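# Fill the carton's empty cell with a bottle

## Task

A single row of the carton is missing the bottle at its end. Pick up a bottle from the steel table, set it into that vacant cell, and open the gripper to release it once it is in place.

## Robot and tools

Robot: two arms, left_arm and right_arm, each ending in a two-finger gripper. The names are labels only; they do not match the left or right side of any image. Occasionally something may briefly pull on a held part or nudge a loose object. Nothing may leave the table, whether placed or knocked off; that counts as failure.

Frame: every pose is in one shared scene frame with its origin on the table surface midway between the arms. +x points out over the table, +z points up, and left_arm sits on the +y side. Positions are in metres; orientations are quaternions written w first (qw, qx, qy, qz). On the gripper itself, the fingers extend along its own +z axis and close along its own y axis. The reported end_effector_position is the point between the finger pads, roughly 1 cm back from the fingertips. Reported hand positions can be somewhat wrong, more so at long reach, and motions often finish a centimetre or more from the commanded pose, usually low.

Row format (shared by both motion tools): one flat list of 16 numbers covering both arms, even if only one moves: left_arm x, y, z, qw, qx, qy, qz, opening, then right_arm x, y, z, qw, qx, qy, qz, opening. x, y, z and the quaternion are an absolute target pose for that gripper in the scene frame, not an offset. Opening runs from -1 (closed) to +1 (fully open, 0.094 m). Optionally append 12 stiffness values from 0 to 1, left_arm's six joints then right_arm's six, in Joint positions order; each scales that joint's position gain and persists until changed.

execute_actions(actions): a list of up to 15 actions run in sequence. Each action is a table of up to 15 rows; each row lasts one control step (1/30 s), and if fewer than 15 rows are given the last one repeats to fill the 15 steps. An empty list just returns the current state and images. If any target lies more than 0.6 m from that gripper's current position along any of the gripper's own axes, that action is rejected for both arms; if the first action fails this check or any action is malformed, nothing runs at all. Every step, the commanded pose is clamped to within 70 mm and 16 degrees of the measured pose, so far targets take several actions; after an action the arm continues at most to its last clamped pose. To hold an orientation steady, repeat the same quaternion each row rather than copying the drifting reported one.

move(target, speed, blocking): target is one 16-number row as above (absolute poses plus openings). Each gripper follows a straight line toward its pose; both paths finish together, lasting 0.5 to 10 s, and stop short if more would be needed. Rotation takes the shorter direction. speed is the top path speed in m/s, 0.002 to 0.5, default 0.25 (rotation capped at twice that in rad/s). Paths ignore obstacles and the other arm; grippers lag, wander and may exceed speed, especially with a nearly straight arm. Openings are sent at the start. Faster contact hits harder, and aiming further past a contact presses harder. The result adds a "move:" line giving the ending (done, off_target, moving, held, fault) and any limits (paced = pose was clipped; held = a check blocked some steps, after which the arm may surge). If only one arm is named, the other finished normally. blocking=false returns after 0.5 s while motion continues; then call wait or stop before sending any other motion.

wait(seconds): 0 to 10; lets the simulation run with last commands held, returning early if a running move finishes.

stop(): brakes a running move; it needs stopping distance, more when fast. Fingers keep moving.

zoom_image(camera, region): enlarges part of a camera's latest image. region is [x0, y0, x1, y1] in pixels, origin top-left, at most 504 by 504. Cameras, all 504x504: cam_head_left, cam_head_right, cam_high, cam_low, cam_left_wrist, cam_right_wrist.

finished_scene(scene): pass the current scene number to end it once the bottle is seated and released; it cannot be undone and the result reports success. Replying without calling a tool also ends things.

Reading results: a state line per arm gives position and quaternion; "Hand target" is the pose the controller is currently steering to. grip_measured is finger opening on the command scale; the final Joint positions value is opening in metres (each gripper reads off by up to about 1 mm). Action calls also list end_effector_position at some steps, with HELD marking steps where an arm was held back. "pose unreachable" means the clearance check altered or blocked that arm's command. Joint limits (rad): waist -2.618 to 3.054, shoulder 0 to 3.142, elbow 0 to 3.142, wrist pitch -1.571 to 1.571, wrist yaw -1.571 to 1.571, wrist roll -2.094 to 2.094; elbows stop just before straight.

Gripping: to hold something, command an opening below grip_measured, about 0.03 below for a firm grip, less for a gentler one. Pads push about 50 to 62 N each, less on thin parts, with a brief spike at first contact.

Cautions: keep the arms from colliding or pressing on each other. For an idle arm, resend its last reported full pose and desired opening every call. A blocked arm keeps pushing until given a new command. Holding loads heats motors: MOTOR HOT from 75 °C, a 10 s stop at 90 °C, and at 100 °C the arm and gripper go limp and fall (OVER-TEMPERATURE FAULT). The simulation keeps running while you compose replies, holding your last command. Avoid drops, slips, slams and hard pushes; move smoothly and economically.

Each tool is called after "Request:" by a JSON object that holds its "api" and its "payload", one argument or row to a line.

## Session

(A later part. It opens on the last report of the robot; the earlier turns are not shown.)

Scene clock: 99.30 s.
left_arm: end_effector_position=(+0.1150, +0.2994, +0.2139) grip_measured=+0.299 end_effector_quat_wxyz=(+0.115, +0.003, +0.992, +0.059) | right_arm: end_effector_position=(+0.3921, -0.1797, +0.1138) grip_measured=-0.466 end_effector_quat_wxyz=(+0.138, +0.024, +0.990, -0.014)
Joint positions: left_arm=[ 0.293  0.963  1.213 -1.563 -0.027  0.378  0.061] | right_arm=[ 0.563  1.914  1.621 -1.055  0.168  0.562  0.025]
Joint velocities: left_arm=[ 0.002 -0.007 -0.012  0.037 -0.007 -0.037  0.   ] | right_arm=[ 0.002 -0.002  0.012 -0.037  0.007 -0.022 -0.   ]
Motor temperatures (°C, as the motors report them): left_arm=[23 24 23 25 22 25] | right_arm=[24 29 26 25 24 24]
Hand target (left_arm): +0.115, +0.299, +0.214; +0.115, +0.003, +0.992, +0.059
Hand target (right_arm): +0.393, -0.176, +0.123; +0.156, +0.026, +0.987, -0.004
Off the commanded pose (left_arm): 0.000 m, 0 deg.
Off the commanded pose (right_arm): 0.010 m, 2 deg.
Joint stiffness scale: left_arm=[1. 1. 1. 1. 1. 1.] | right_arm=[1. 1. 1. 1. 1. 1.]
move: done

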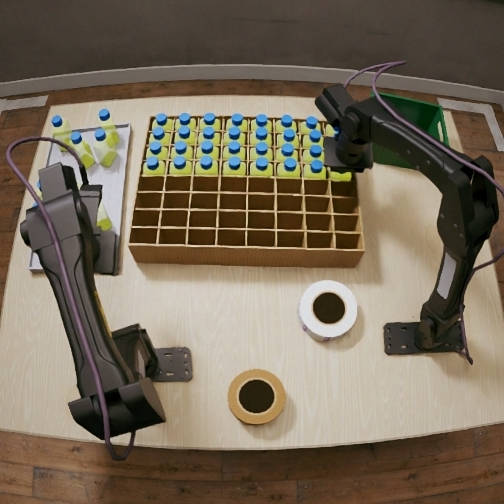

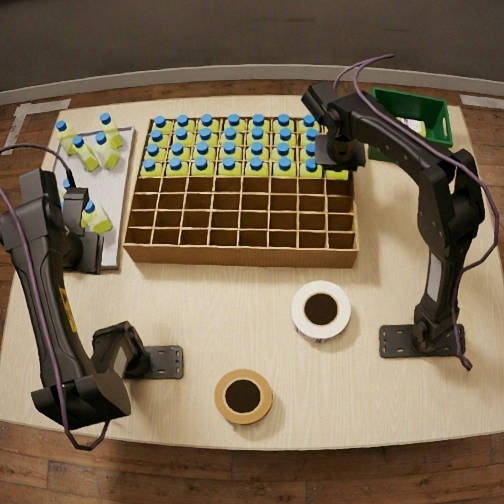

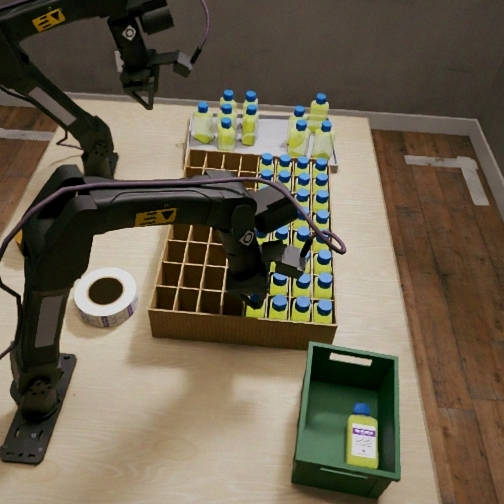

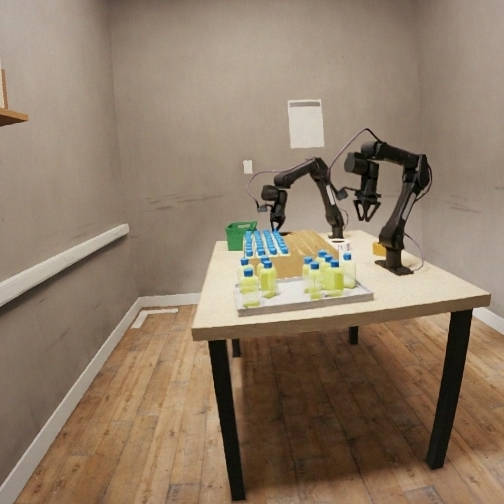

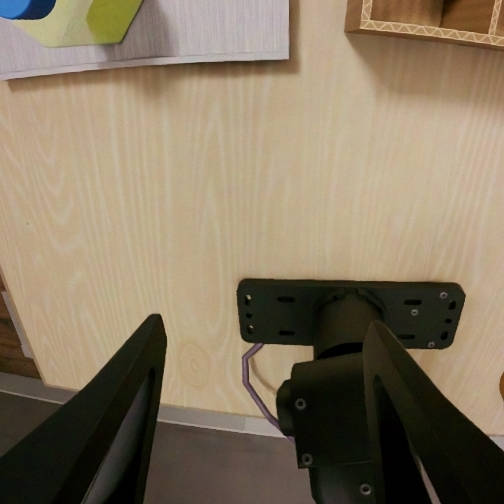

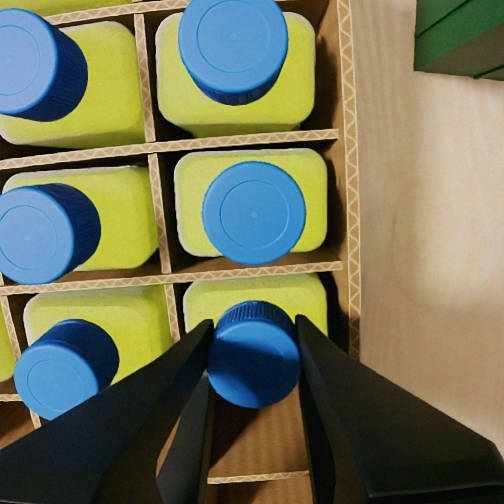

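Request:
{"api": "move", "payload": {
  "target": [0.115,0.2994,0.2139,0.115,0.003,0.992,0.059,0.3, 0.393,-0.1765,0.118,0.1559,0.0259,0.9877,-0.0041,-0.49],
  "speed": 0.02
}}

Request:
{"api": "zoom_image", "payload": {
  "camera": "cam_high",
  "region": [200, 240, 360, 350]
}}

Scene clock: 101.13 s.
left_arm: end_effector_position=(+0.1150, +0.2994, +0.2139) grip_measured=+0.299 end_effector_quat_wxyz=(+0.115, +0.003, +0.992, +0.059) | right_arm: end_effector_position=(+0.3918, -0.1800, +0.1132) grip_measured=-0.466 end_effector_quat_wxyz=(+0.141, +0.024, +0.990, -0.012)
Joint positions: left_arm=[ 0.293  0.963  1.213 -1.563 -0.027  0.378  0.061] | right_arm=[ 0.563  1.907  1.606 -1.042  0.169  0.562  0.025]
Joint velocities: left_arm=[-0.012  0.022 -0.012 -0.066  0.022  0.007  0.001] | right_arm=[-0.007 -0.002 -0.027 -0.007 -0.007 -0.066  0.   ]
Motor temperatures (°C, as the motors report them): left_arm=[23 24 23 25 22 25] | right_arm=[24 29 26 25 24 24]
Hand target (left_arm): +0.115, +0.299, +0.214; +0.115, +0.003, +0.992, +0.059
Hand target (right_arm): +0.393, -0.177, +0.118; +0.155, +0.026, +0.988, -0.004
Off the commanded pose (left_arm): 0.000 m, 0 deg.
Off the commanded pose (right_arm): 0.006 m, 2 deg.
Joint stiffness scale: left_arm=[1. 1. 1. 1. 1. 1.] | right_arm=[1. 1. 1. 1. 1. 1.]
move: done

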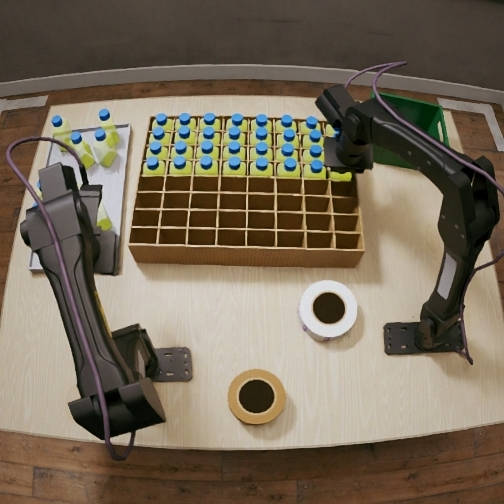

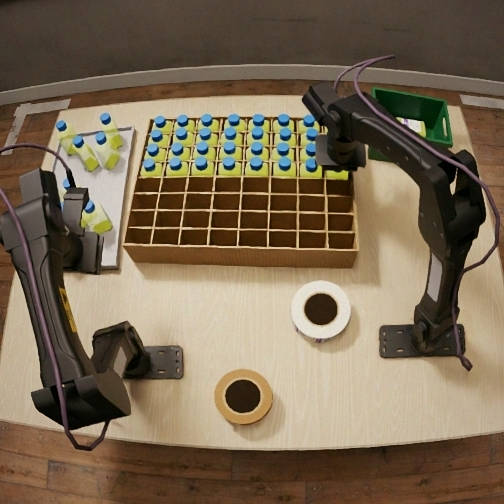

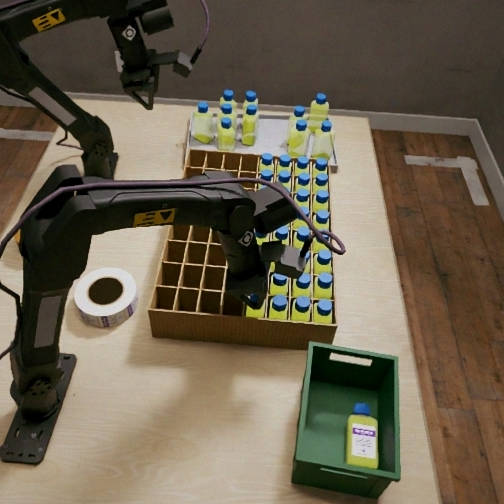

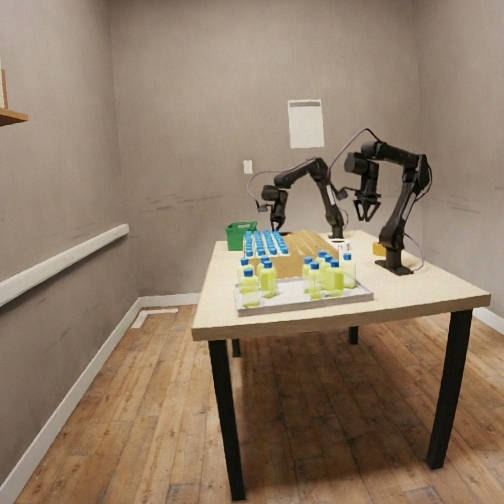

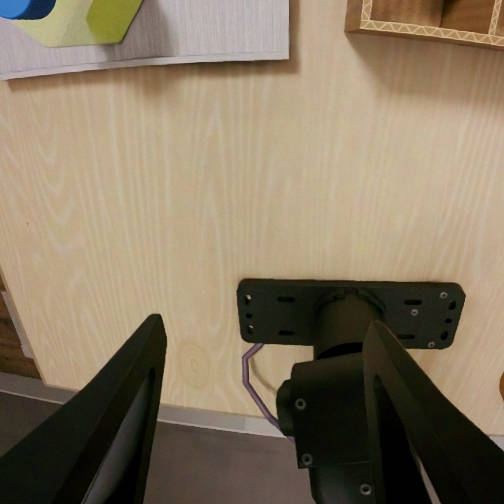

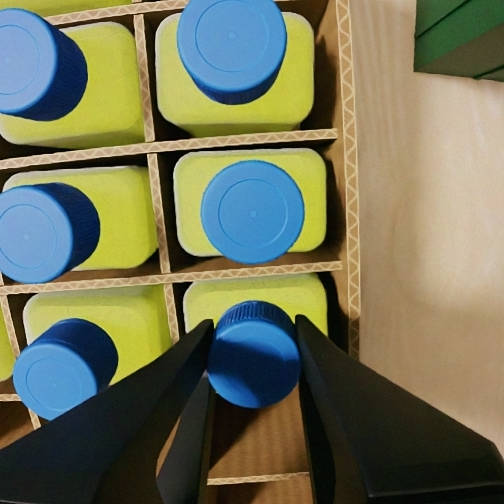

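Region (200, 240, 360, 350) of cam_high's 504x504 image, scaled by 3.150, with more detail than that image has; it fills the top 346 rows of this view, and the rest is white.

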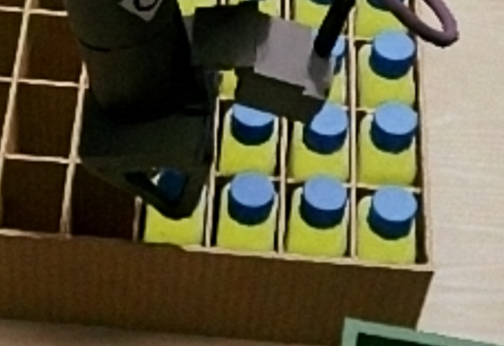

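Request:
{"api": "move", "payload": {
  "target": [0.115,0.2994,0.2139,0.115,0.003,0.992,0.059,0.3, 0.393,-0.1765,0.122,0.1559,0.0259,0.9877,-0.0041,-0.1],
  "speed": 0.02
}}

Request:
{"api": "move", "payload": {
  "target": [0.115,0.2994,0.2139,0.115,0.003,0.992,0.059,0.3, 0.393,-0.1765,0.20,0.1559,0.0259,0.9877,-0.0041,-0.1],
  "speed": 0.12
}}

Scene clock: 102.67 s.
left_arm: end_effector_position=(+0.1150, +0.2994, +0.2139) grip_measured=+0.299 end_effector_quat_wxyz=(+0.115, +0.003, +0.992, +0.059) | right_arm: end_effector_position=(+0.3917, -0.1800, +0.1131) grip_measured=-0.102 end_effector_quat_wxyz=(+0.140, +0.024, +0.990, -0.012)
Joint positions: left_arm=[ 0.293  0.963  1.213 -1.563 -0.027  0.378  0.061] | right_arm=[ 0.563  1.907  1.606 -1.042  0.169  0.562  0.042]
Joint velocities: left_arm=[-0.012 -0.012 -0.012 -0.022  0.007  0.007 -0.   ] | right_arm=[-0.012 -0.012 -0.022  0.066  0.037  0.007  0.   ]
Motor temperatures (°C, as the motors report them): left_arm=[23 24 23 25 22 25] | right_arm=[24 29 26 25 24 24]
Hand target (left_arm): +0.115, +0.299, +0.214; +0.115, +0.003, +0.992, +0.059
Hand target (right_arm): +0.393, -0.177, +0.122; +0.155, +0.026, +0.988, -0.004
Off the commanded pose (left_arm): 0.000 m, 0 deg.
Off the commanded pose (right_arm): 0.010 m, 2 deg.
Joint stiffness scale: left_arm=[1. 1. 1. 1. 1. 1.] | right_arm=[1. 1. 1. 1. 1. 1.]
move: done

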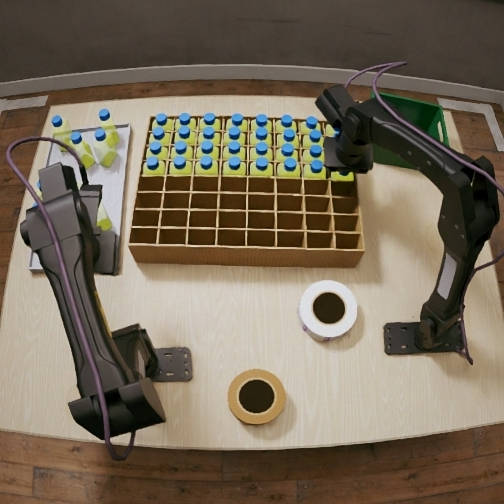

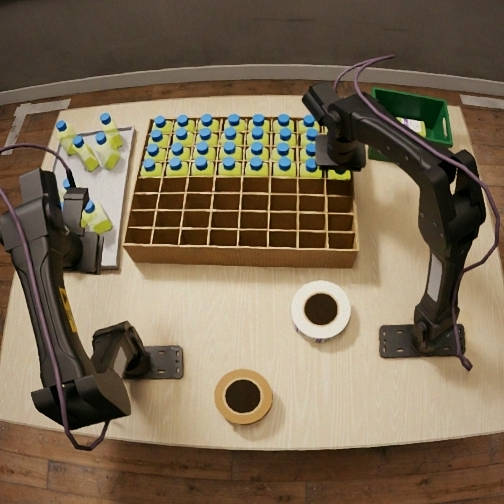

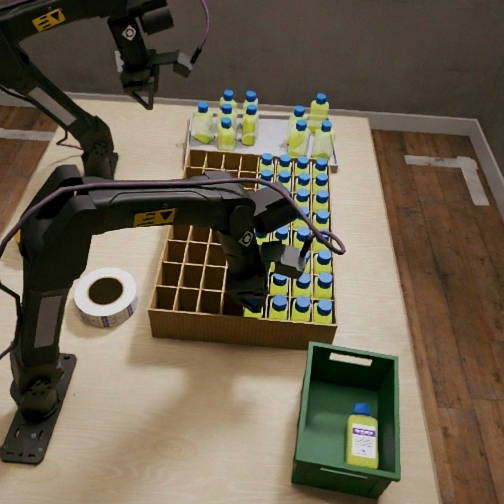

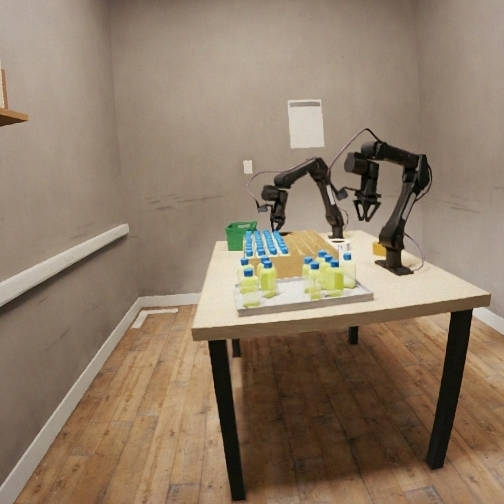

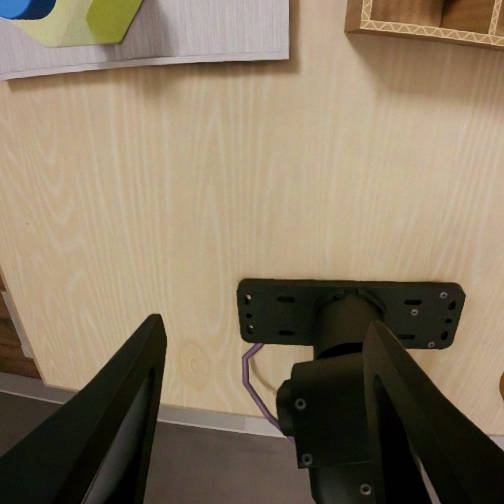

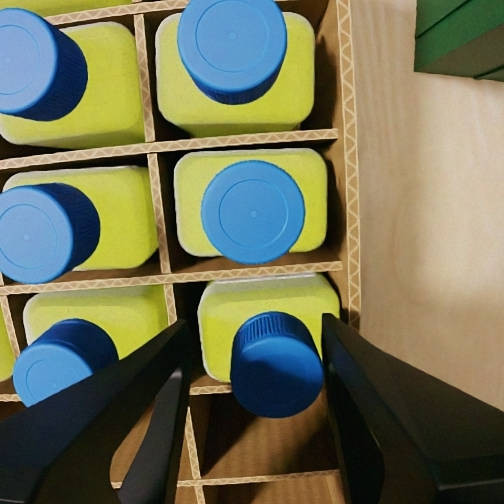

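Scene clock: 104.03 s.
left_arm: end_effector_position=(+0.1150, +0.2994, +0.2139) grip_measured=+0.299 end_effector_quat_wxyz=(+0.115, +0.003, +0.992, +0.059) | right_arm: end_effector_position=(+0.3928, -0.1793, +0.1976) grip_measured=-0.102 end_effector_quat_wxyz=(+0.158, +0.026, +0.987, -0.002)
Joint positions: left_arm=[ 0.293  0.963  1.213 -1.563 -0.027  0.378  0.061] | right_arm=[ 0.563  1.907  1.934 -1.329  0.169  0.562  0.042]
Joint velocities: left_arm=[-0.017 -0.012 -0.027  0.007 -0.007  0.037 -0.001] | right_arm=[ 0.012 -0.022  0.012 -0.037  0.007 -0.051 -0.001]
Motor temperatures (°C, as the motors report them): left_arm=[23 24 23 25 22 25] | right_arm=[24 29 26 25 24 24]
Hand target (left_arm): +0.115, +0.299, +0.214; +0.115, +0.003, +0.992, +0.059
Hand target (right_arm): +0.391, -0.177, +0.200; +0.156, +0.026, +0.987, -0.004
Off the commanded pose (left_arm): 0.000 m, 0 deg.
Off the commanded pose (right_arm): 0.004 m, 0 deg.
Joint stiffness scale: left_arm=[1. 1. 1. 1. 1. 1.] | right_arm=[1. 1. 1. 1. 1. 1.]
move: done

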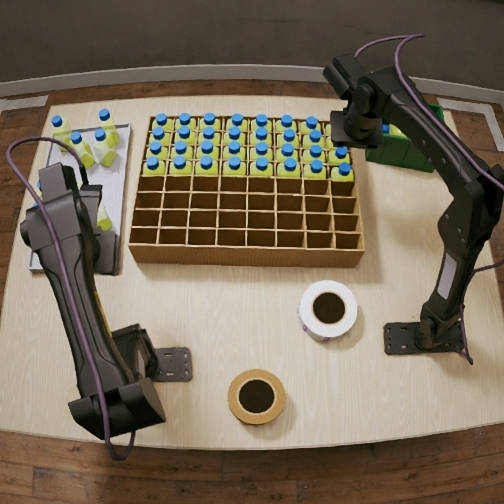

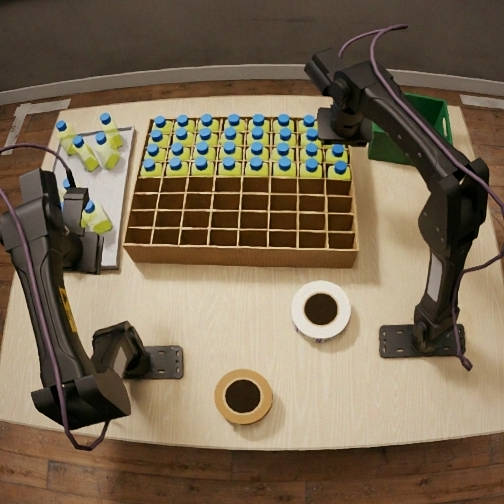

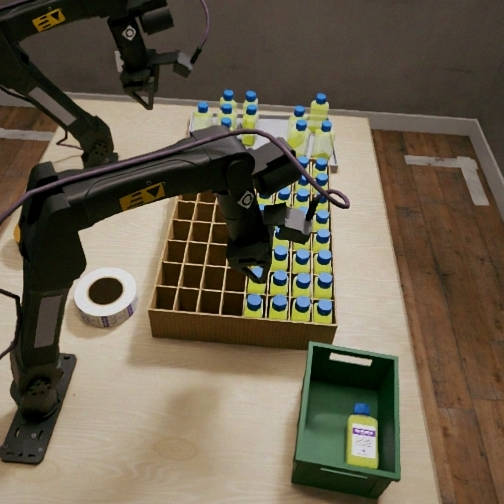

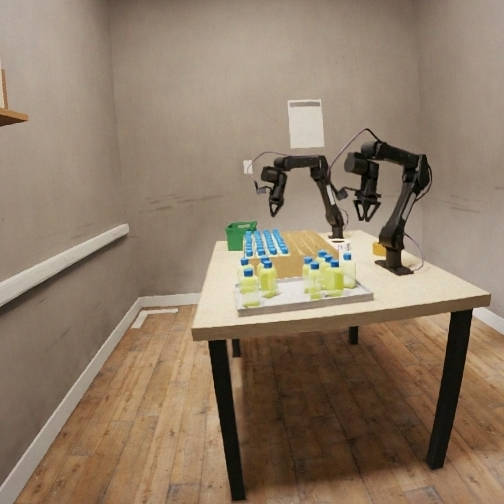

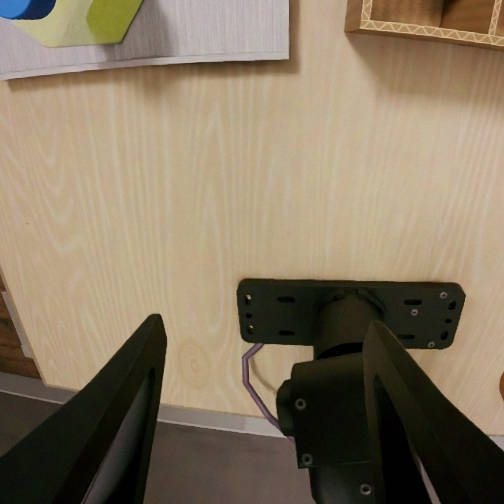

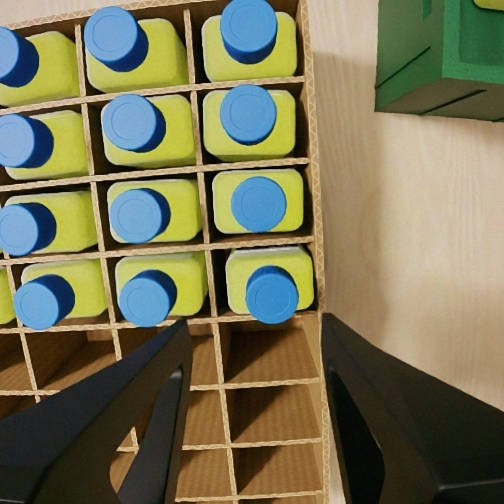

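Request:
{"api": "zoom_image", "payload": {
  "camera": "cam_high",
  "region": [200, 240, 360, 350]
}}

Request:
{"api": "zoom_image", "payload": {
  "camera": "cam_head_left",
  "region": [240, 100, 400, 220]
}}

Region (200, 240, 360, 350) of cam_high's 504x504 image, scaled by 3.150, with more detail than that image has; it fills the top 346 rows of this view, and the rest is white.

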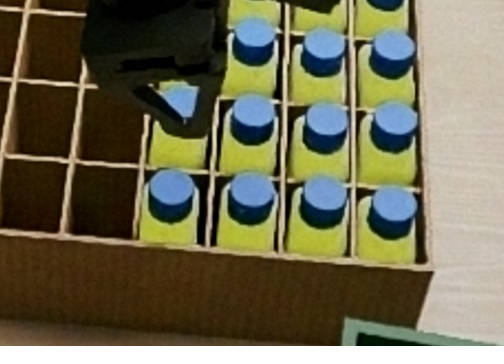

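Region (240, 100, 400, 220) of cam_head_left's 504x504 image, scaled by 3.150, with more detail than that image has; it fills the top 378 rows of this view, and the rest is white.

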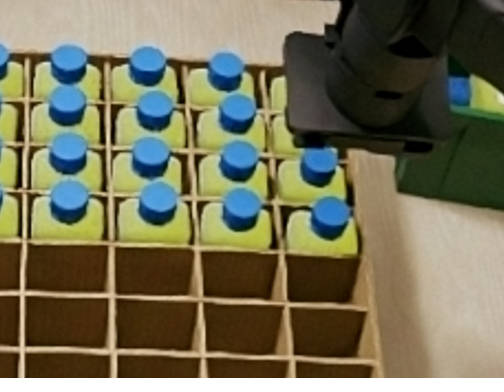

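The bottle is seated in the cell at the same height as its neighbours. Finishing scene 1.

Request:
{"api": "finished_scene", "payload": {
  "scene": 1
}}

The scene is finished: the task was done.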